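# Four arms lay a jointed cable runway on supports

## Task

Place the hinged cable runway across its three supports so that it sits between the lugs of each support, with one of its ends resting on the tallest support; then open the grippers and pull the arms away. It only counts if the runway stays there by itself once no robot is holding it.

## Robot and tools

Robots: four identical i2rt Big YAM arms named arm1, arm2, arm3 and arm4. Each has six revolute joints, a two-finger gripper and a wrist camera (arm1_cam_wrist to arm4_cam_wrist). Two fixed room cameras, cam_high and cam_low, are not attached to any arm. With joints 1 and 6 at zero and the hand level and facing forward, the wrist camera rides on top of the hand looking toward the fingertips. Maximum reach is roughly 1.0 m from the joint 1 axis.

Frames: one shared scene frame, origin on the floor, +z upward. The hand point lies midway between the fingertips; its z axis runs along the fingers and the fingers close along its y axis. Each arm's foot has its own placement in that frame, which is never printed. Nothing in the calls uses Cartesian poses; motion is commanded only by joint angles.

execute_actions: argument actions is a list holding exactly one action (or none, which just returns state and pictures). The action is an object keyed by robot name; under each name goes joints, an object mapping joint names to absolute target values (not offsets). Any subset of joints and arms may be given. Names, units and allowed ranges: joint1_rad -2.879 to 2.879 (base rotation; positive is counter-clockwise seen from above; zero aims the arm the way its foot faces); joint2_rad 0 to 3.141 (shoulder; zero has the upper arm pointing back and roughly horizontal, increasing raises it then tips it forward); joint3_rad 0 to 3.019 (elbow; zero is fully folded, increasing opens it); joint4_rad -1.692 to 1.57 (hand pitch; positive tilts fingers up); joint5_rad -1.57 to 1.57 (hand yaw; positive toward the arm's right); joint6_rad -2.094 to 2.094 (hand roll; positive clockwise viewed from behind); gripper_m 0 to 0.093, fingertip separation in metres. Tolerances counted as arrived: ±0.045, ±0.14, ±0.09, ±0.055, ±0.03, ±0.035 rad, and ±0.003 m for the gripper. Optional cameras lists which images to return: omitted, null or ["all"] gives every camera, [] gives none; a bad name rejects the call. Any unknown key or out-of-range number rejects the whole call and nothing moves. All motions in an action begin at once and may finish at different moments; a single action lasts at most 15 s. Joints move at different speeds, so the hand can sweep a wide path between postures.

wait: seconds from 0 to 10; commands nothing new and returns the same state and pictures as an empty action. zoom_image: camera plus region [x0, y0, x1, y1] in pixels, top-left origin, at most 504 by 504, on that camera's most recent full image. read_manual: returns only the URDF licence text. finished_scene: pass scene number; it closes the scene permanently once the last command has been held and reports success.

Results: joint_positions gives current angles (gripper_m equals joint7 plus joint8). joint_status tells how each commanded joint of the last accepted action ended. off_target means it stopped short and may still be pushing. contact_stop or time_out means the old target was dropped and the joint holds where it stopped, except that after time_out a joint may keep pushing toward its target or a nearby one (within 0.375, 0.375, 0.113, 0.225, 0.075, 0.3 rad for joints 1 to 6) and can resume by itself if unblocked; on_its_own lists such uncommanded behaviour, and its held at value is the target, not the position. To relieve a push, command the joint to its reported position. "joint command not followed" with a cause line means a self/inter-arm collision check blocked that arm's joint targets (the gripper part still runs); those joints read not_followed and may be retried on later actions until given acceptable targets. A tiny change from the current position may produce no movement. A joint carrying weight sags after a stop. Torque readings are raw drive outputs with per-arm offset, scaling and noise, nonzero even in free air, so treat them cautiously. If a call reports a stop, later motion calls in the same reply are skipped. Leaving an arm out of an action does not cancel its earlier target.

Heat: sustained effort warms motors, even while you are deliberating. MOTOR HOT appears from 85 °C; at 100 °C the arm's motors and gripper release, the arm drops, and an OVER-TEMPERATURE FAULT is shown, with limit_stop_at_motor_heat in joint_status for unfinished keys; resend targets afterward. The robot keeps holding its last command while you think, and the simulation keeps running.

Avoid: knocking items off the work area or onto the floor; pressing two arms hard together (this ends the run) or striking them together; the collision check can react late and ignores fingers, gripper housings and wrist cameras. Arms do not halt on contact and can push forcefully, so avoid prolonged pushing, drops, slips and slams. Arms act independently and do not wait for each other. Finish with the runway released and all arms moved away.

Each tool is called after "Request:" as name(argument=value, ...) on one line, values as JSON.

## Session

I'll start by looking at the scene.

Request:
execute_actions(actions=[])

Scene clock: 0.00 s.
Joint torques (N m, as the arm reports them, + toward a larger angle): no reading
arm1.joint_positions: joint1_rad=-0.215 joint2_rad=+0.502 joint3_rad=+1.428 joint4_rad=-1.397 joint5_rad=-0.102 joint6_rad=+0.286 gripper_m=+0.095
arm1.joint_status: not commanded
arm1.hand: x=-0.9606 y=-0.1984 z=+1.5522 quat_wxyz=(-0.516, -0.118, -0.843, -0.099) (m; scene frame)
arm2.joint_positions: joint1_rad=+0.331 joint2_rad=+0.442 joint3_rad=+1.354 joint4_rad=-1.268 joint5_rad=-0.194 joint6_rad=-0.091 gripper_m=+0.094
arm2.joint_status: not commanded
arm2.hand: x=-0.3109 y=-0.5156 z=+1.5434 quat_wxyz=(-0.302, +0.701, -0.421, -0.490) (m; scene frame)
arm3.joint_positions: joint1_rad=-0.294 joint2_rad=+0.459 joint3_rad=+1.410 joint4_rad=-1.375 joint5_rad=-0.250 joint6_rad=+0.092 gripper_m=+0.095
arm3.joint_status: not commanded
arm3.hand: x=+0.2115 y=+0.1552 z=+1.5834 quat_wxyz=(-0.448, -0.609, -0.578, +0.308) (m; scene frame)
arm4.joint_positions: joint1_rad=+0.372 joint2_rad=+0.504 joint3_rad=+1.387 joint4_rad=-1.448 joint5_rad=-0.053 joint6_rad=-0.308 gripper_m=+0.095
arm4.joint_status: not commanded
arm4.hand: x=+0.9777 y=-0.2206 z=+1.5870 quat_wxyz=(-0.070, -0.800, -0.357, +0.478) (m; scene frame)
pictures: arm1_cam_wrist, arm2_cam_wrist, arm3_cam_wrist, arm4_cam_wrist, cam_high, cam_low
Images, in order (width x height): arm1_cam_wrist 616x616, arm2_cam_wrist 616x616, arm3_cam_wrist 616x616, arm4_cam_wrist 616x616, cam_high 504x504, cam_low 504x504.

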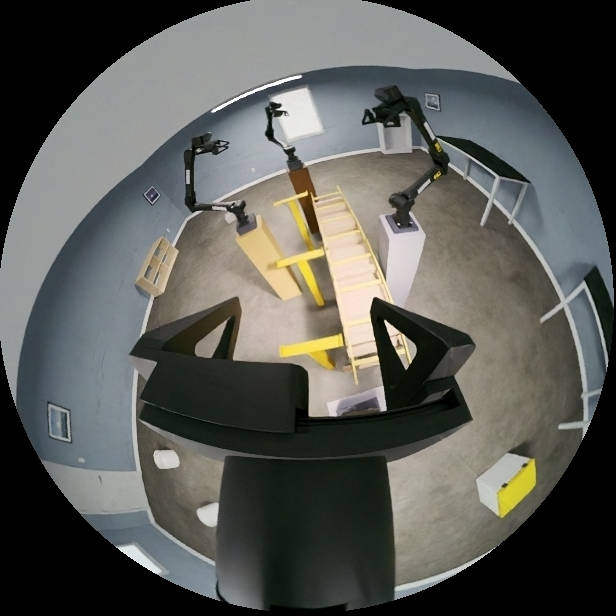

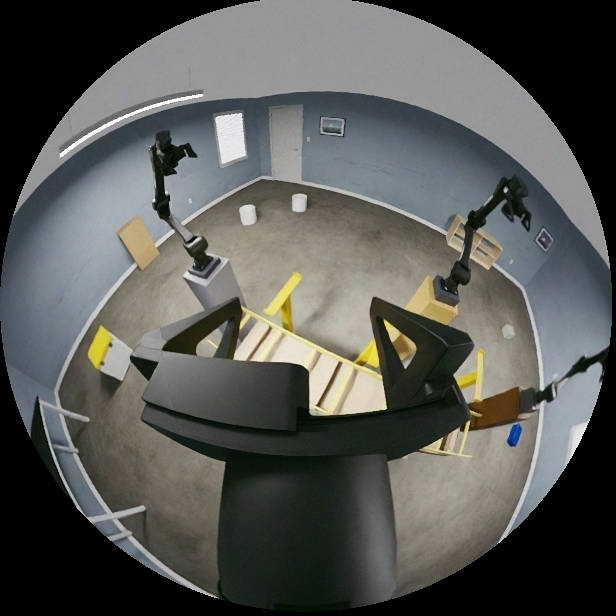

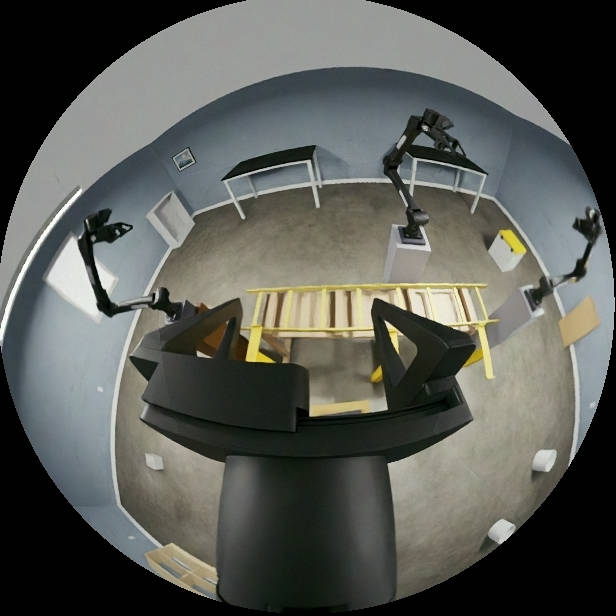

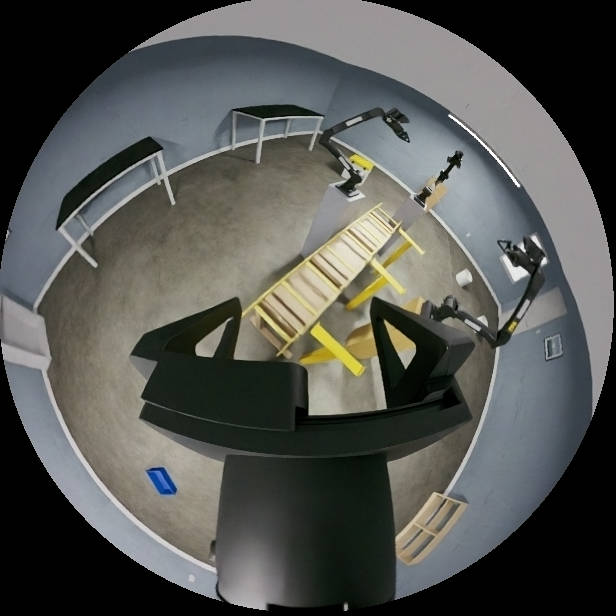

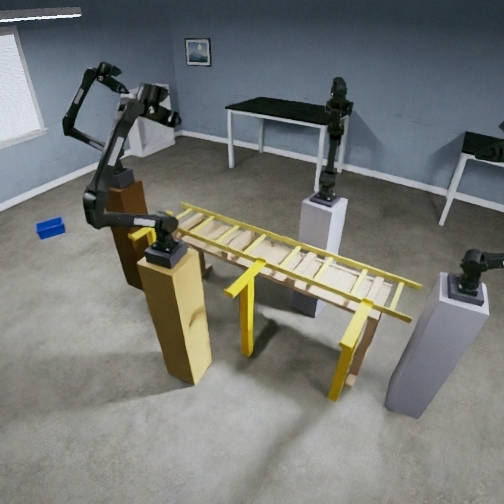

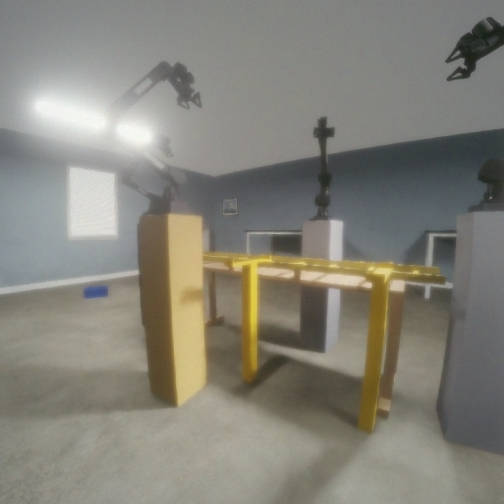

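Request:
zoom_image(camera="cam_high", region=[100, 170, 450, 420])

Request:
zoom_image(camera="cam_low", region=[130, 200, 480, 440])

Request:
zoom_image(camera="arm1_cam_wrist", region=[200, 150, 460, 410])

Request:
zoom_image(camera="arm4_cam_wrist", region=[220, 170, 480, 400])

Request:
zoom_image(camera="arm3_cam_wrist", region=[180, 250, 560, 420])

Region (100, 170, 450, 420) of cam_high's 504x504 image, scaled by 1.440, with more detail than that image has; it fills the top 360 rows of this view, and the rest is white.

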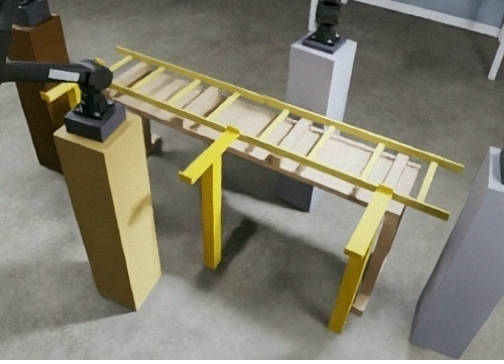

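Region (130, 200, 480, 440) of cam_low's 504x504 image, scaled by 1.440, with more detail than that image has; it fills the top 346 rows of this view, and the rest is white.

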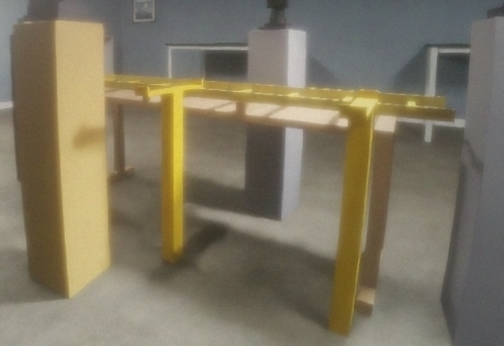

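Region (200, 150, 460, 410) of arm1_cam_wrist's 616x616 image, scaled by 1.938, with more detail than that image has.

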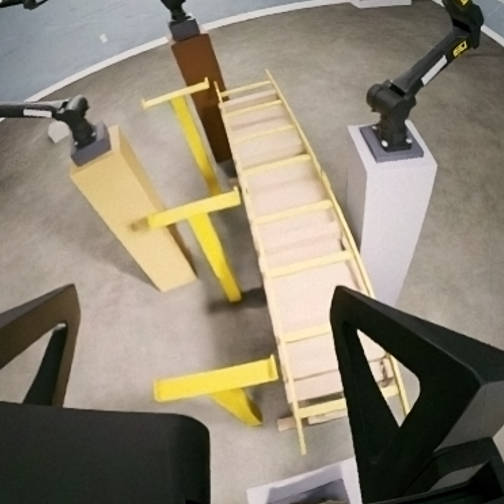

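Region (220, 170, 480, 400) of arm4_cam_wrist's 616x616 image, scaled by 1.938, with more detail than that image has; it fills the top 446 rows of this view, and the rest is white.

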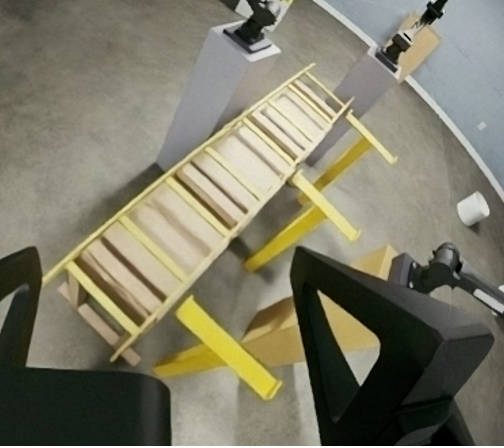

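Region (180, 250, 560, 420) of arm3_cam_wrist's 616x616 image, scaled by 1.326, with more detail than that image has; it fills the top 225 rows of this view, and the rest is white.

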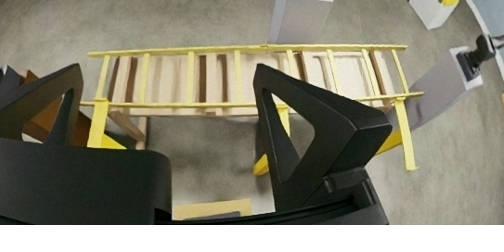

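Request:
execute_actions(actions=[{"arm1": {"joints": {"joint1_rad": -0.43, "joint2_rad": 1.277, "joint3_rad": 1.003, "joint4_rad": -1.298, "joint5_rad": 0, "joint6_rad": 0}}, "arm2": {"joints": {"joint1_rad": 0.113, "joint2_rad": 1.202, "joint3_rad": 0.979, "joint4_rad": -1.348, "joint5_rad": 0, "joint6_rad": 0}}, "arm3": {"joints": {"joint1_rad": -0.142, "joint2_rad": 1.348, "joint3_rad": 0.997, "joint4_rad": -1.22, "joint5_rad": 0, "joint6_rad": 0}}, "arm4": {"joints": {"joint1_rad": 0.354, "joint2_rad": 1.40, "joint3_rad": 0.94, "joint4_rad": -1.111, "joint5_rad": 0, "joint6_rad": 0}}}])

Scene clock: 93.80 s.
Joint torques (N m, as the arm reports them, + toward a larger angle): arm1=[-1.08 -5.15  8.81  0.82  0.04 -0.1 ] | arm2=[-0.4  -5.63  9.   -0.22  0.06  0.07] | arm3=[ 1.37 -6.58 10.16 -0.12  0.12 -0.33] | arm4=[ 0.32 -8.58  9.47  0.19  0.05  0.12]
arm1.joint_positions: joint1_rad=-0.422 joint2_rad=+1.260 joint3_rad=+0.988 joint4_rad=-1.301 joint5_rad=-0.003 joint6_rad=+0.011 gripper_m=+0.095
arm1.joint_status: all done
arm1.hand: x=-0.8045 y=-0.2977 z=+1.1508 quat_wxyz=(-0.001, -0.138, -0.990, +0.003) (m; scene frame)
arm2.joint_positions: joint1_rad=+0.122 joint2_rad=+1.188 joint3_rad=+0.953 joint4_rad=-1.334 joint5_rad=-0.002 joint6_rad=-0.009 gripper_m=+0.094
arm2.joint_status: all done
arm2.hand: x=-0.2568 y=-0.3554 z=+1.1441 quat_wxyz=(+0.003, +0.731, -0.683, -0.006) (m; scene frame)
arm3.joint_positions: joint1_rad=-0.153 joint2_rad=+1.341 joint3_rad=+0.982 joint4_rad=-1.228 joint5_rad=-0.004 joint6_rad=+0.013 gripper_m=+0.095
arm3.joint_status: all done
arm3.hand: x=+0.1973 y=-0.0371 z=+1.1445 quat_wxyz=(+0.008, -0.704, -0.710, -0.013) (m; scene frame)
arm4.joint_positions: joint1_rad=+0.368 joint2_rad=+1.399 joint3_rad=+0.931 joint4_rad=-1.119 joint5_rad=-0.002 joint6_rad=-0.010 gripper_m=+0.095
arm4.joint_status: all done
arm4.hand: x=+0.8080 y=-0.3025 z=+1.1477 quat_wxyz=(+0.001, -0.968, -0.251, -0.008) (m; scene frame)
pictures: arm1_cam_wrist, arm2_cam_wrist, arm3_cam_wrist, arm4_cam_wrist, cam_high, cam_low
Images, in order (width x height): arm1_cam_wrist 616x616, arm2_cam_wrist 616x616, arm3_cam_wrist 616x616, arm4_cam_wrist 616x616, cam_high 504x504, cam_low 504x504.

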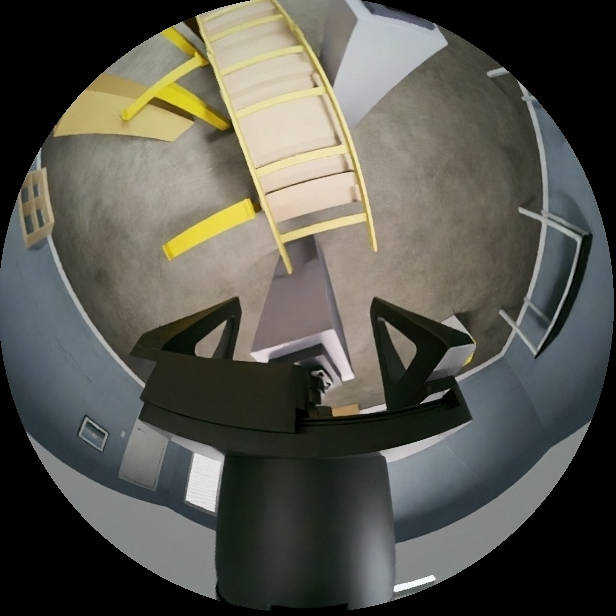

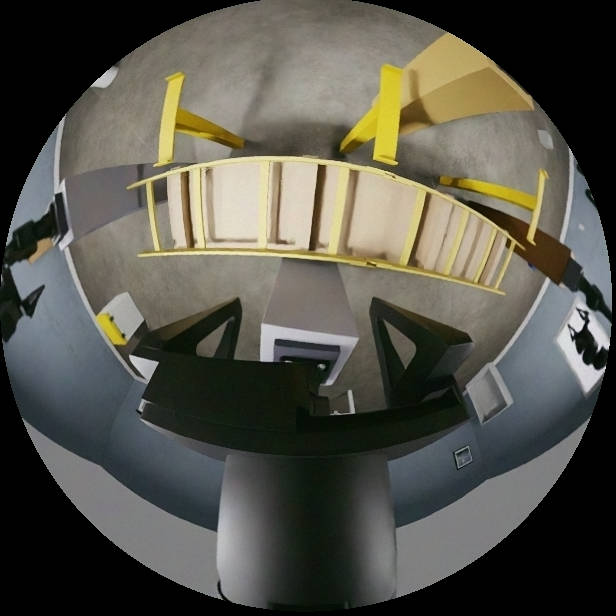

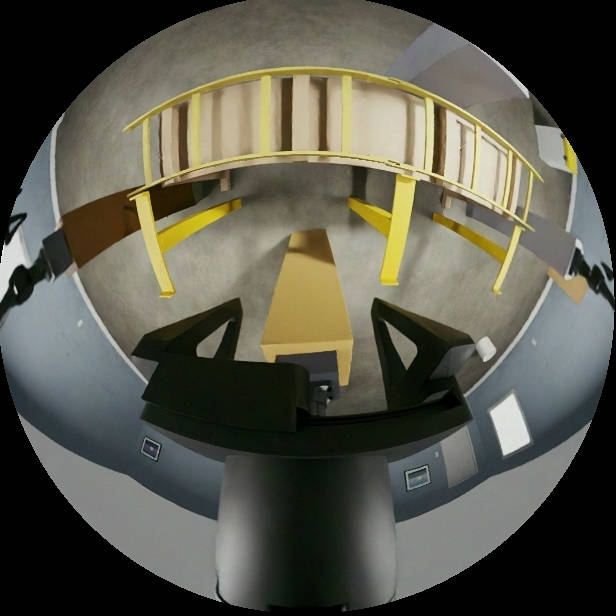

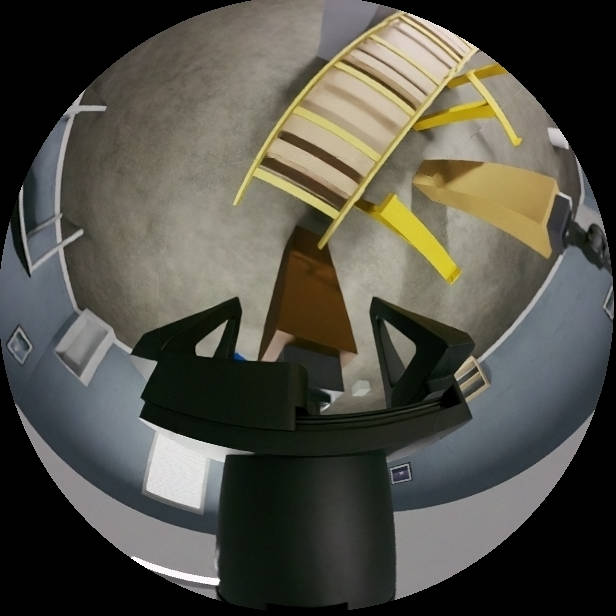

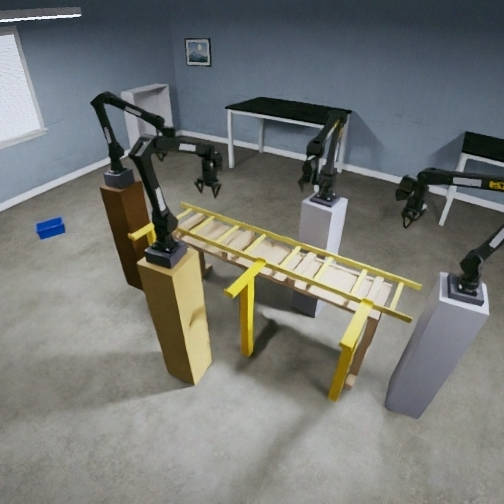

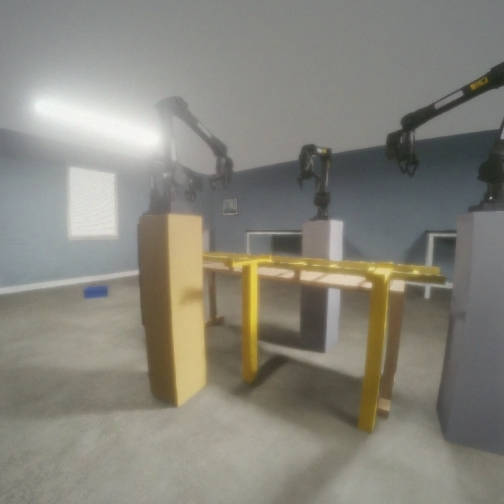

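Request:
zoom_image(camera="arm2_cam_wrist", region=[120, 50, 560, 310])

Request:
zoom_image(camera="arm3_cam_wrist", region=[110, 50, 560, 310])

Request:
zoom_image(camera="arm1_cam_wrist", region=[100, 0, 420, 300])

Request:
zoom_image(camera="arm4_cam_wrist", region=[210, 0, 540, 300])

Region (120, 50, 560, 310) of arm2_cam_wrist's 616x616 image, scaled by 1.145, with more detail than that image has; it fills the top 298 rows of this view, and the rest is white.

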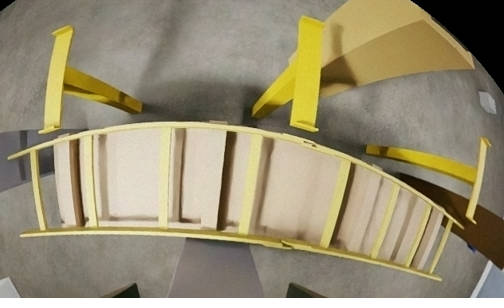

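Region (110, 50, 560, 310) of arm3_cam_wrist's 616x616 image, scaled by 1.120, with more detail than that image has; it fills the top 291 rows of this view, and the rest is white.

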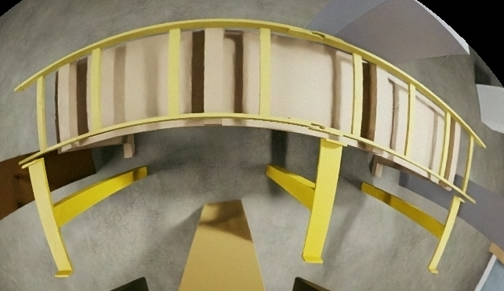

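Region (100, 0, 420, 300) of arm1_cam_wrist's 616x616 image, scaled by 1.575, with more detail than that image has; it fills the top 472 rows of this view, and the rest is white.

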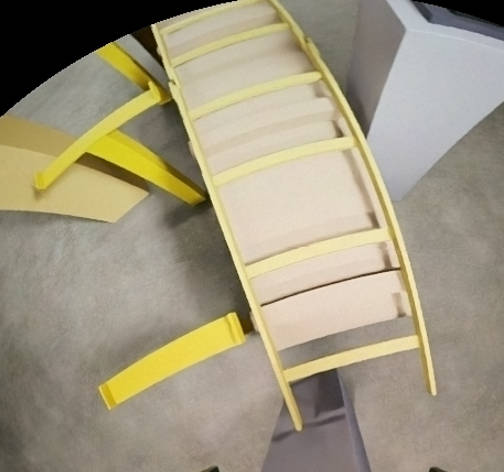

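Region (210, 0, 540, 300) of arm4_cam_wrist's 616x616 image, scaled by 1.527, with more detail than that image has; it fills the top 458 rows of this view, and the rest is white.

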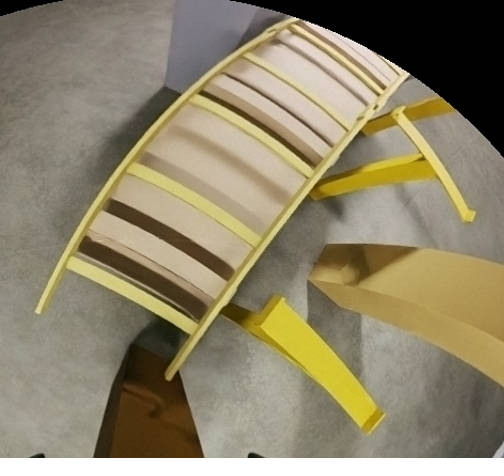

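Request:
execute_actions(actions=[{"arm1": {"joints": {"joint1_rad": -0.61, "joint2_rad": 1.47, "joint3_rad": 0.548, "joint4_rad": -0.649, "joint5_rad": 0, "joint6_rad": -2.03}}, "arm2": {"joints": {"joint1_rad": -0.2085, "joint2_rad": 1.371, "joint3_rad": 0.503, "joint4_rad": -0.703, "joint5_rad": 0, "joint6_rad": -0.268}}, "arm3": {"joints": {"joint1_rad": 0.272, "joint2_rad": 2.078, "joint3_rad": 1.383, "joint4_rad": -0.876, "joint5_rad": 0, "joint6_rad": -1.12}}, "arm4": {"joints": {"joint1_rad": 0.43, "joint2_rad": 1.87, "joint3_rad": 0.845, "joint4_rad": -0.546, "joint5_rad": 0, "joint6_rad": 2.09}}}])

Scene clock: 198.50 s.
Joint torques (N m, as the arm reports them, + toward a larger angle): arm1=[-0.07 -6.79  4.86  1.   -0.14 -0.09] | arm2=[-0.2  -6.88  5.04  0.85 -0.04 -0.1 ] | arm3=[ -0.37 -16.73   9.14  -0.43  -0.17  -0.34] | arm4=[  1.94 -12.16   4.98   0.12   0.08   0.11]
arm1.joint_positions: joint1_rad=-0.614 joint2_rad=+1.480 joint3_rad=+0.550 joint4_rad=-0.660 joint5_rad=-0.001 joint6_rad=-2.019 gripper_m=+0.095
arm1.joint_status: all done
arm1.hand: x=-0.8800 y=-0.3342 z=+0.9491 quat_wxyz=(+0.004, +0.703, -0.711, -0.005) (m; scene frame)
arm2.joint_positions: joint1_rad=-0.202 joint2_rad=+1.380 joint3_rad=+0.497 joint4_rad=-0.719 joint5_rad=+0.000 joint6_rad=-0.259 gripper_m=+0.094
arm2.joint_status: all done
arm2.hand: x=-0.1739 y=-0.4273 z=+0.9452 quat_wxyz=(+0.016, +0.705, -0.709, +0.003) (m; scene frame)
arm3.joint_positions: joint1_rad=+0.285 joint2_rad=+2.106 joint3_rad=+1.360 joint4_rad=-0.880 joint5_rad=+0.000 joint6_rad=-1.107 gripper_m=+0.095
arm3.joint_status: all done
arm3.hand: x=+0.4295 y=-0.1636 z=+0.9260 quat_wxyz=(+0.010, -0.002, -0.999, -0.031) (m; scene frame)
arm4.joint_positions: joint1_rad=+0.424 joint2_rad=+1.876 joint3_rad=+0.848 joint4_rad=-0.554 joint5_rad=-0.001 joint6_rad=+2.080 gripper_m=+0.095
arm4.joint_status: all done
arm4.hand: x=+0.7889 y=-0.3375 z=+0.9489 quat_wxyz=(+0.005, -0.723, +0.691, -0.002) (m; scene frame)
pictures: arm1_cam_wrist, arm2_cam_wrist, arm3_cam_wrist, arm4_cam_wrist, cam_high, cam_low
Images, in order (width x height): arm1_cam_wrist 616x616, arm2_cam_wrist 616x616, arm3_cam_wrist 616x616, arm4_cam_wrist 616x616, cam_high 504x504, cam_low 504x504.

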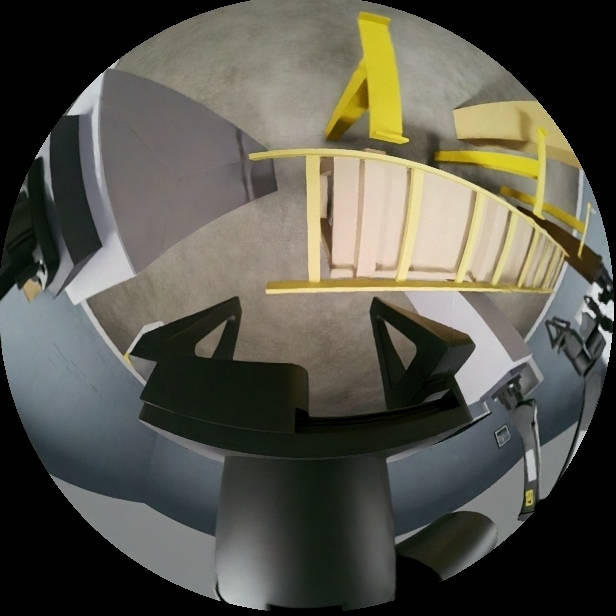

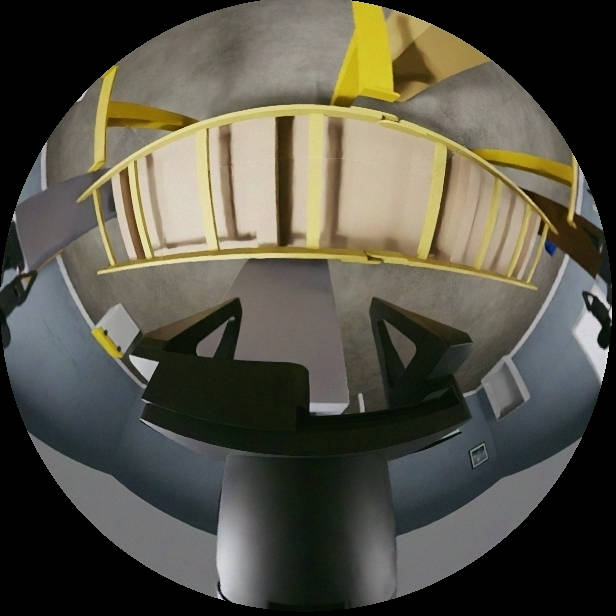

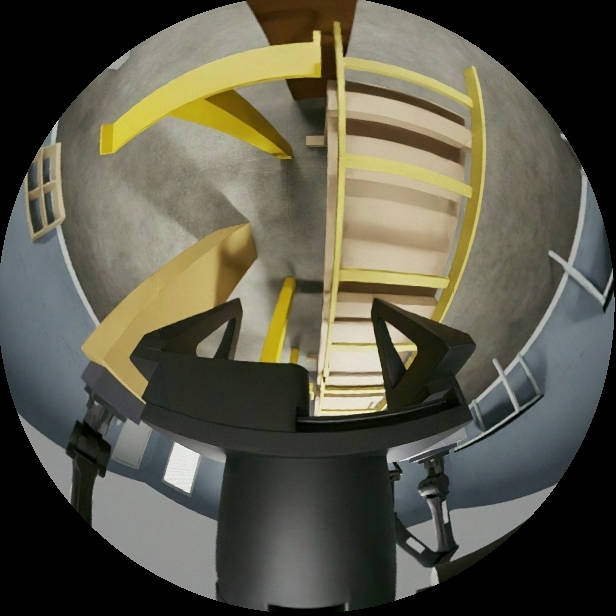

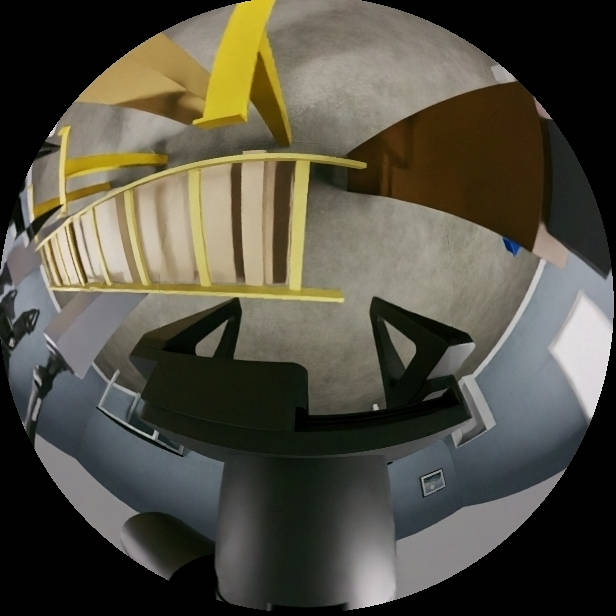

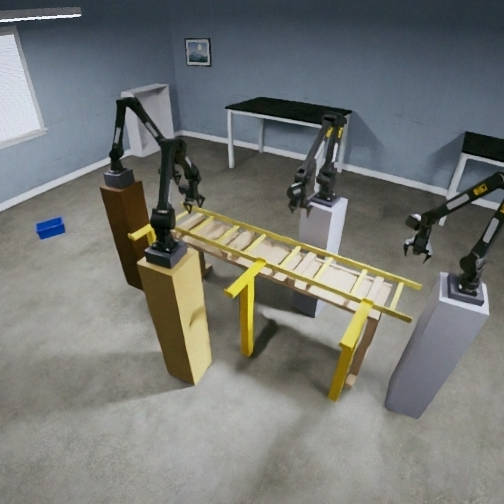

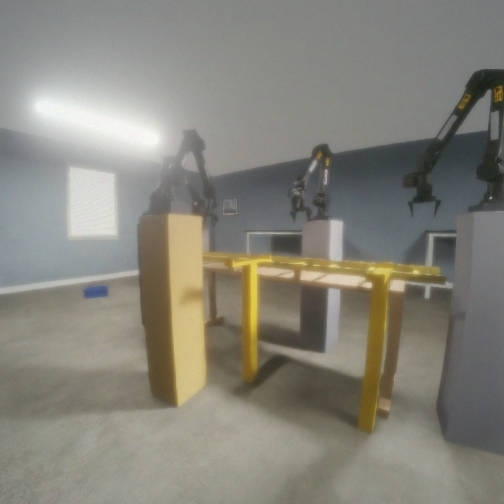

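Request:
execute_actions(actions=[{"arm1": {"joints": {"joint1_rad": -0.65, "joint2_rad": 2.32, "joint3_rad": 0.669, "joint4_rad": 0.09, "joint5_rad": 0, "joint6_rad": -2.075}}, "arm2": {"joints": {"joint1_rad": -0.27, "joint2_rad": 2.295, "joint3_rad": 0.516, "joint4_rad": 0.225, "joint5_rad": 0, "joint6_rad": -0.335}}, "arm3": {"joints": {"joint1_rad": 0.255, "joint2_rad": 2.528, "joint3_rad": 1.551, "joint4_rad": -0.54, "joint5_rad": 0, "joint6_rad": -1.145}}, "arm4": {"joints": {"joint1_rad": 0.335, "joint2_rad": 2.51, "joint3_rad": 1.026, "joint4_rad": -0.07, "joint5_rad": 0, "joint6_rad": 2.035}}}])

Scene clock: 241.50 s.
Joint torques (N m, as the arm reports them, + toward a larger angle): arm1=[-1.17 -9.39  0.13  1.09 -0.15 -0.09] | arm2=[-0.4  -9.   -1.38  0.95 -0.04 -0.1 ] | arm3=[ -1.44 -18.02   6.6    0.29  -0.18  -0.35] | arm4=[  1.48 -15.28   1.68   0.1    0.06  -0.04]
arm1.joint_positions: joint1_rad=-0.640 joint2_rad=+2.305 joint3_rad=+0.670 joint4_rad=+0.079 joint5_rad=-0.001 joint6_rad=-2.065 gripper_m=+0.095
arm1.joint_status: all done
arm1.hand: x=-0.8598 y=-0.3546 z=+0.7265 quat_wxyz=(-0.001, +0.710, -0.704, +0.011) (m; scene frame)
arm2.joint_positions: joint1_rad=-0.262 joint2_rad=+2.284 joint3_rad=+0.514 joint4_rad=+0.209 joint5_rad=+0.000 joint6_rad=-0.326 gripper_m=+0.094
arm2.joint_status: all done
arm2.hand: x=-0.1630 y=-0.4353 z=+0.7228 quat_wxyz=(-0.001, +0.707, -0.707, -0.006) (m; scene frame)
arm3.joint_positions: joint1_rad=+0.266 joint2_rad=+2.553 joint3_rad=+1.534 joint4_rad=-0.553 joint5_rad=+0.000 joint6_rad=-1.133 gripper_m=+0.095
arm3.joint_status: all done
arm3.hand: x=+0.4355 y=-0.1959 z=+0.7214 quat_wxyz=(-0.002, +0.001, -1.000, -0.007) (m; scene frame)
arm4.joint_positions: joint1_rad=+0.335 joint2_rad=+2.529 joint3_rad=+1.020 joint4_rad=-0.078 joint5_rad=+0.000 joint6_rad=+2.044 gripper_m=+0.095
arm4.joint_status: all done
arm4.hand: x=+0.7758 y=-0.3048 z=+0.7160 quat_wxyz=(+0.007, -0.704, +0.710, -0.003) (m; scene frame)
pictures: arm1_cam_wrist, arm2_cam_wrist, arm3_cam_wrist, arm4_cam_wrist, cam_high, cam_low
Images, in order (width x height): arm1_cam_wrist 616x616, arm2_cam_wrist 616x616, arm3_cam_wrist 616x616, arm4_cam_wrist 616x616, cam_high 504x504, cam_low 504x504.

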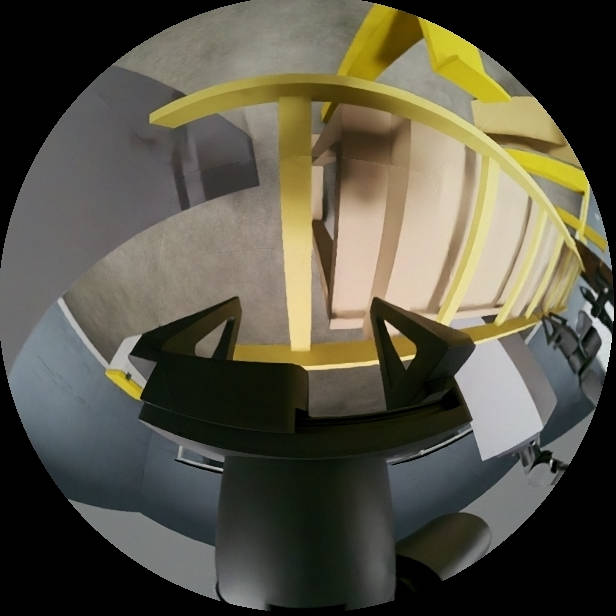

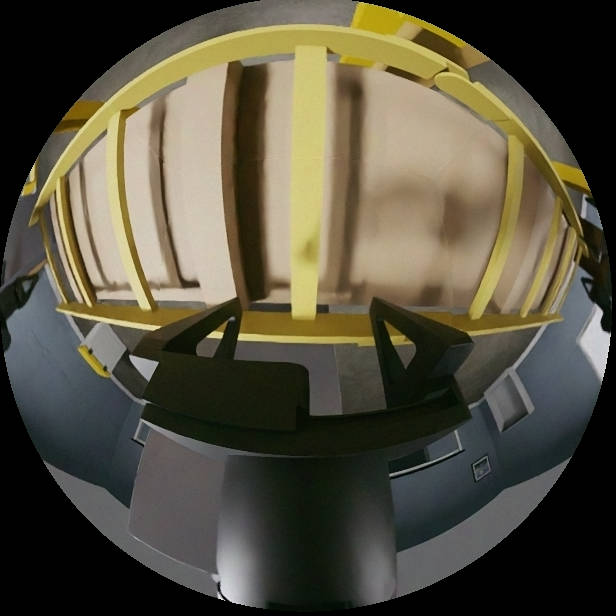

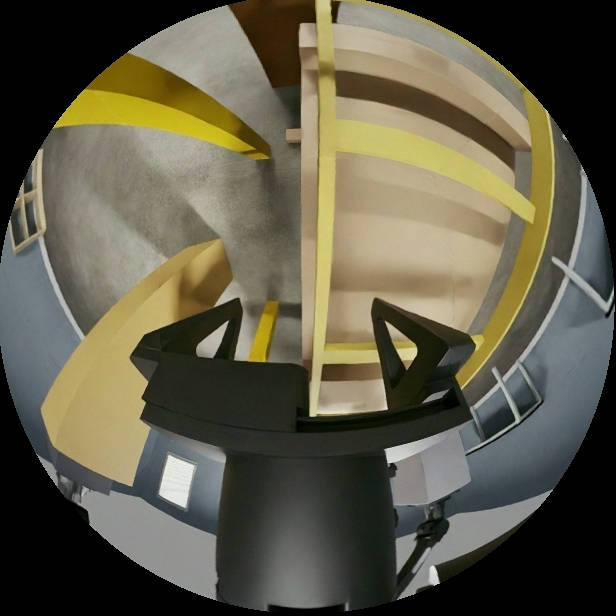

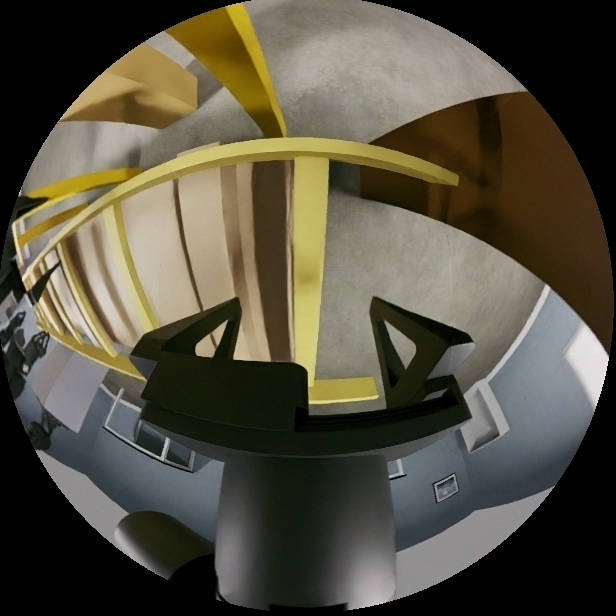

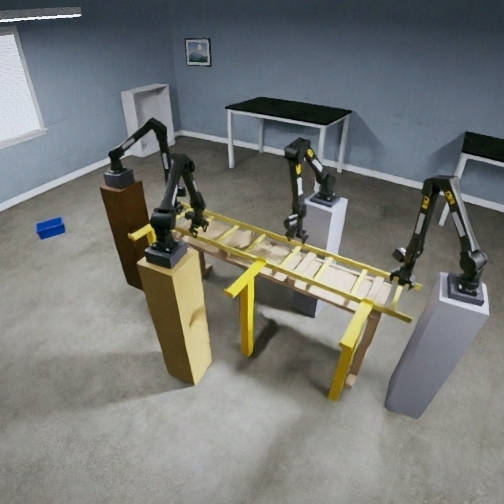

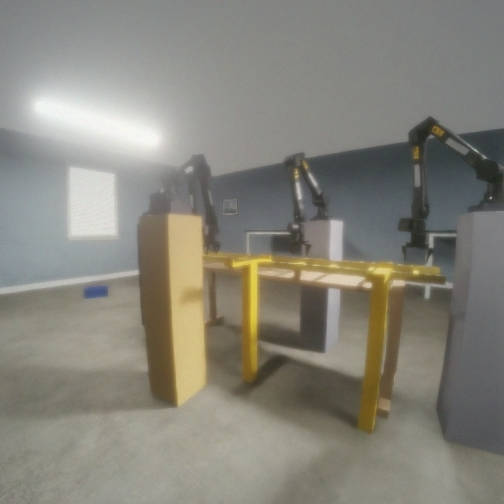

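Request:
zoom_image(camera="cam_low", region=[200, 200, 460, 310])

Request:
zoom_image(camera="cam_high", region=[110, 170, 330, 320])

Region (200, 200, 460, 310) of cam_low's 504x504 image, scaled by 1.938, with more detail than that image has; it fills the top 213 rows of this view, and the rest is white.

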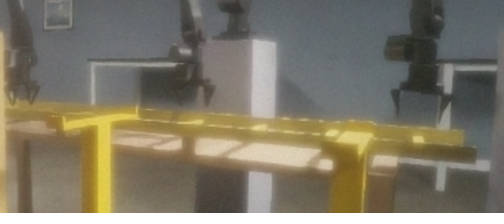

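Region (110, 170, 330, 320) of cam_high's 504x504 image, scaled by 2.291, with more detail than that image has; it fills the top 344 rows of this view, and the rest is white.

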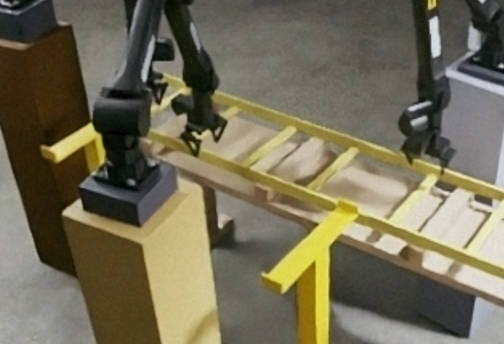

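Request:
execute_actions(actions=[{"arm1": {"joints": {"joint1_rad": -0.652, "joint2_rad": 2.529, "joint3_rad": 0.745, "joint4_rad": 0.209, "gripper_m": 0.065}}, "arm2": {"joints": {"joint2_rad": 2.508, "joint3_rad": 0.6155, "joint4_rad": 0.329, "gripper_m": 0.065}}, "arm3": {"joints": {"joint1_rad": 0.246, "joint2_rad": 2.663, "joint3_rad": 1.648, "joint4_rad": -0.50, "joint6_rad": -1.148, "gripper_m": 0.065}}, "arm4": {"joints": {"joint2_rad": 2.65, "joint3_rad": 1.096, "joint4_rad": 0.017, "gripper_m": 0.065}}}], cameras=["arm1_cam_wrist", "arm2_cam_wrist", "arm3_cam_wrist", "arm4_cam_wrist", "cam_low"])

Scene clock: 301.73 s.
Joint torques (N m, as the arm reports them, + toward a larger angle): arm1=[ -1.27 -10.21  -0.84   0.87  -0.14  -0.08] | arm2=[ -0.32 -10.72  -2.8    0.86  -0.04  -0.1 ] | arm3=[  0.13 -16.94   6.15   0.04  -0.16  -0.32] | arm4=[  1.55 -14.73   0.83  -0.02   0.06  -0.04]
arm1.joint_positions: joint1_rad=-0.640 joint2_rad=+2.524 joint3_rad=+0.743 joint4_rad=+0.201 joint5_rad=-0.001 joint6_rad=-2.065 gripper_m=+0.065
arm1.joint_status: all done
arm1.hand: x=-0.8744 y=-0.3474 z=+0.6623 quat_wxyz=(+0.003, +0.710, -0.704, +0.000) (m; scene frame)
arm2.joint_positions: joint1_rad=-0.262 joint2_rad=+2.505 joint3_rad=+0.621 joint4_rad=+0.318 joint5_rad=+0.000 joint6_rad=-0.327 gripper_m=+0.065
arm2.joint_status: all done
arm2.hand: x=-0.1627 y=-0.4326 z=+0.6622 quat_wxyz=(+0.001, +0.708, -0.707, -0.005) (m; scene frame)
arm3.joint_positions: joint1_rad=+0.260 joint2_rad=+2.668 joint3_rad=+1.631 joint4_rad=-0.506 joint5_rad=+0.000 joint6_rad=-1.136 gripper_m=+0.065
arm3.joint_status: all done
arm3.hand: x=+0.4395 y=-0.2119 z=+0.6764 quat_wxyz=(-0.008, +0.000, -1.000, +0.006) (m; scene frame)
arm4.joint_positions: joint1_rad=+0.335 joint2_rad=+2.657 joint3_rad=+1.097 joint4_rad=+0.013 joint5_rad=+0.000 joint6_rad=+2.043 gripper_m=+0.065
arm4.joint_status: all done
arm4.hand: x=+0.7683 y=-0.3085 z=+0.6696 quat_wxyz=(-0.012, -0.704, +0.710, +0.004) (m; scene frame)
pictures: arm1_cam_wrist, arm2_cam_wrist, arm3_cam_wrist, arm4_cam_wrist, cam_low
Images, in order (width x height): arm1_cam_wrist 616x616, arm2_cam_wrist 616x616, arm3_cam_wrist 616x616, arm4_cam_wrist 616x616, cam_low 504x504.

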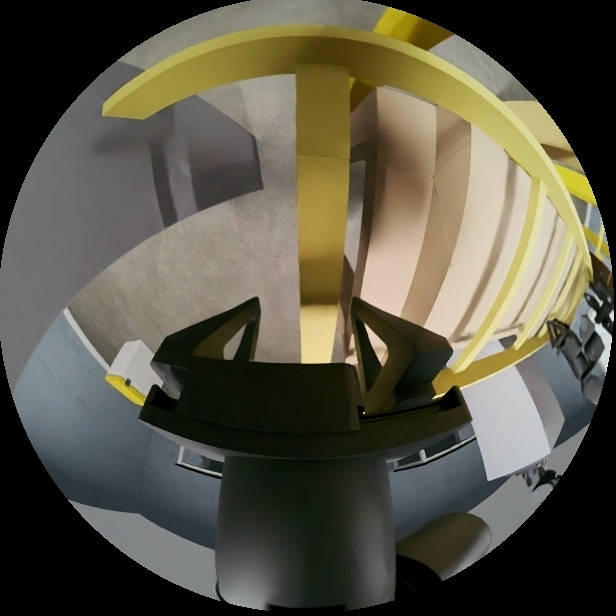

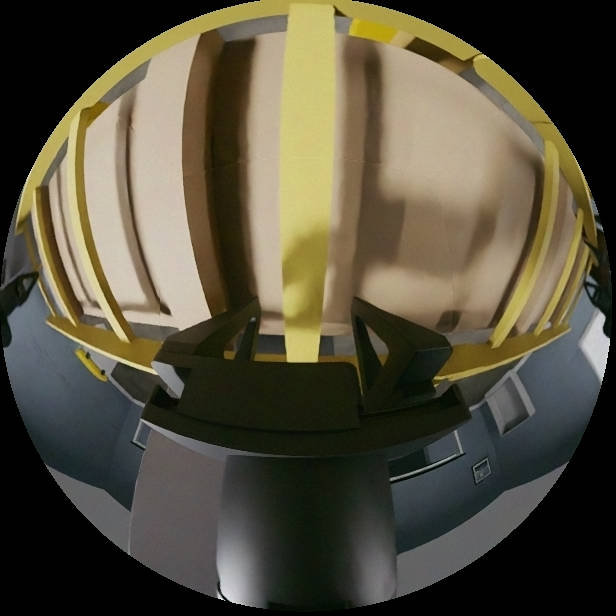

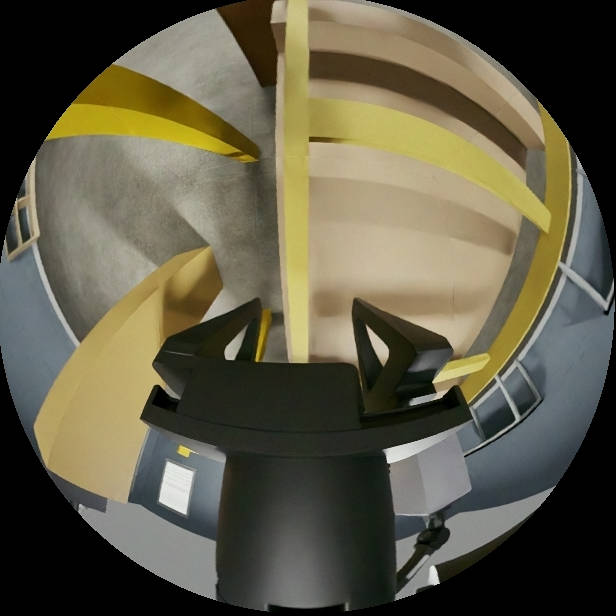

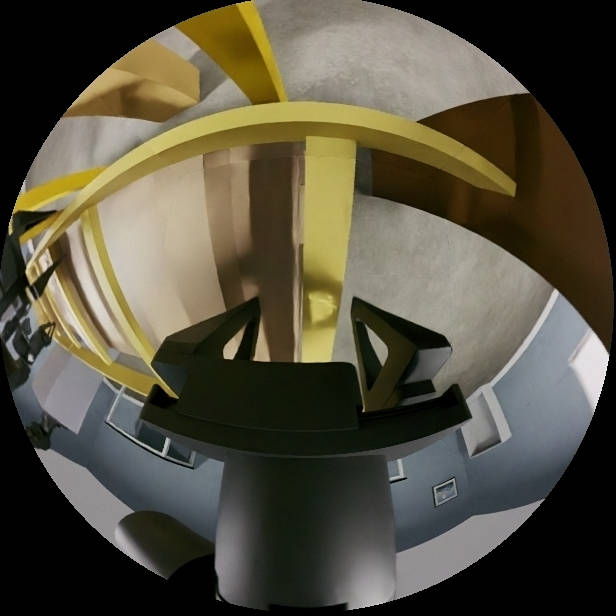

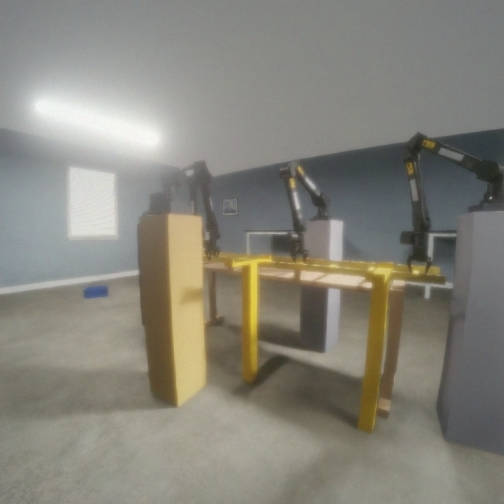

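Request:
execute_actions(actions=[{"arm1": {"joints": {"joint2_rad": 2.608, "joint3_rad": 0.815, "joint4_rad": 0.228}}, "arm2": {"joints": {"joint2_rad": 2.599, "joint3_rad": 0.668, "joint4_rad": 0.364}}, "arm3": {"joints": {"joint2_rad": 2.715, "joint3_rad": 1.675, "joint4_rad": -0.50}}, "arm4": {"joints": {"joint2_rad": 2.744, "joint3_rad": 1.146, "joint4_rad": 0.036}}}], cameras=["arm1_cam_wrist", "arm2_cam_wrist", "arm3_cam_wrist", "arm4_cam_wrist"])

Scene clock: 340.40 s.
Joint torques (N m, as the arm reports them, + toward a larger angle): arm1=[-1.41 -9.57 -1.08  0.88 -0.15 -0.07] | arm2=[ -0.41 -10.13  -3.12   0.75  -0.04  -0.1 ] | arm3=[ -0.68 -16.27   7.06  -0.08  -0.12  -0.31] | arm4=[  1.58 -14.42   0.48  -0.01   0.1   -0.04]
arm1.joint_positions: joint1_rad=-0.640 joint2_rad=+2.586 joint3_rad=+0.817 joint4_rad=+0.222 joint5_rad=-0.001 joint6_rad=-2.065 gripper_m=+0.065
arm1.joint_status: all done
arm1.hand: x=-0.8551 y=-0.3577 z=+0.6398 quat_wxyz=(-0.002, +0.710, -0.704, +0.015) (m; scene frame)
arm2.joint_positions: joint1_rad=-0.262 joint2_rad=+2.587 joint3_rad=+0.675 joint4_rad=+0.352 joint5_rad=+0.000 joint6_rad=-0.327 gripper_m=+0.065
arm2.joint_status: all done
arm2.hand: x=-0.1618 y=-0.4291 z=+0.6369 quat_wxyz=(-0.001, +0.708, -0.707, -0.006) (m; scene frame)
arm3.joint_positions: joint1_rad=+0.260 joint2_rad=+2.710 joint3_rad=+1.649 joint4_rad=-0.506 joint5_rad=+0.000 joint6_rad=-1.136 gripper_m=+0.065
arm3.joint_status: all done
arm3.hand: x=+0.4357 y=-0.2033 z=+0.6564 quat_wxyz=(-0.003, +0.000, -1.000, -0.005) (m; scene frame)
arm4.joint_positions: joint1_rad=+0.335 joint2_rad=+2.749 joint3_rad=+1.145 joint4_rad=+0.031 joint5_rad=-0.002 joint6_rad=+2.043 gripper_m=+0.065
arm4.joint_status: all done
arm4.hand: x=+0.7811 y=-0.3023 z=+0.6354 quat_wxyz=(+0.000, -0.704, +0.710, -0.001) (m; scene frame)
pictures: arm1_cam_wrist, arm2_cam_wrist, arm3_cam_wrist, arm4_cam_wrist
Images, in order (width x height): arm1_cam_wrist 616x616, arm2_cam_wrist 616x616, arm3_cam_wrist 616x616, arm4_cam_wrist 616x616.

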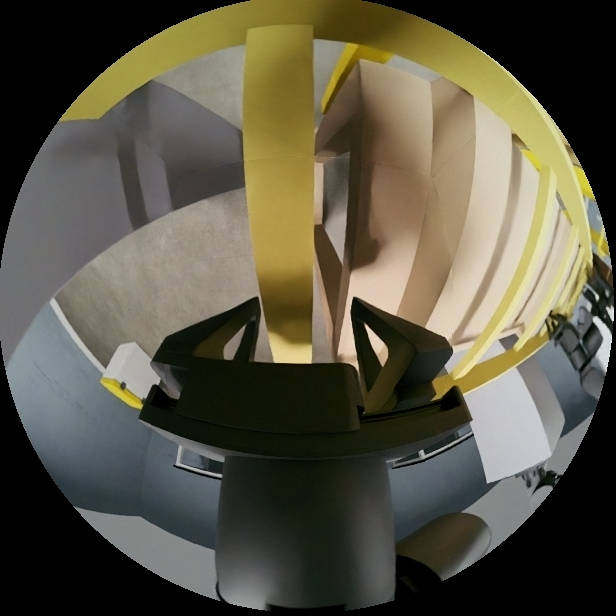

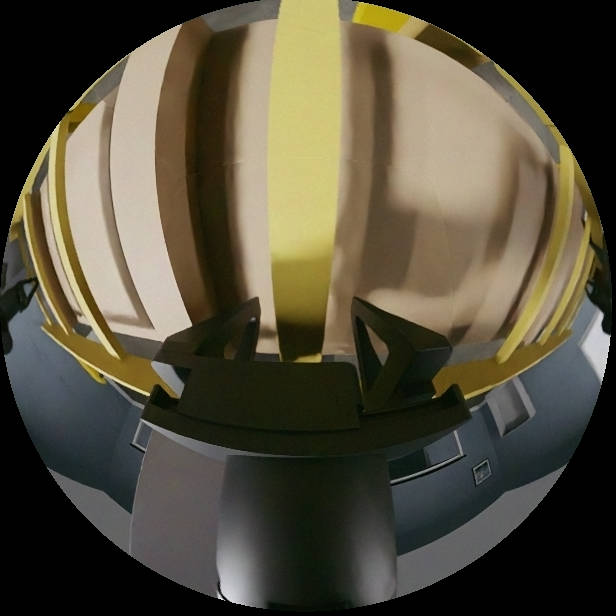

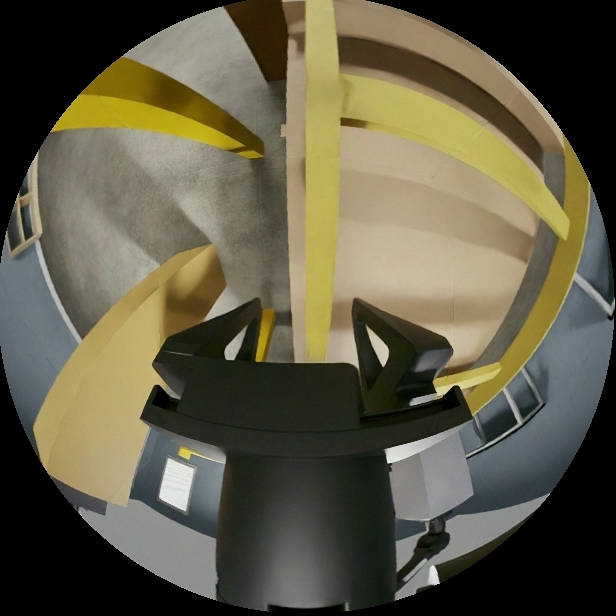

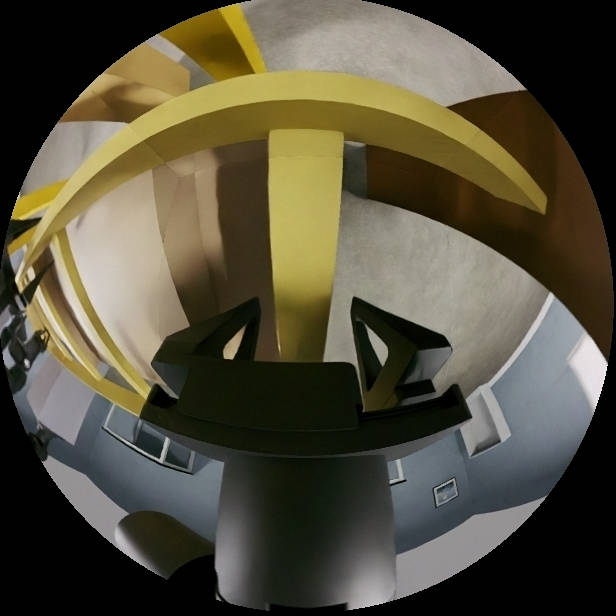

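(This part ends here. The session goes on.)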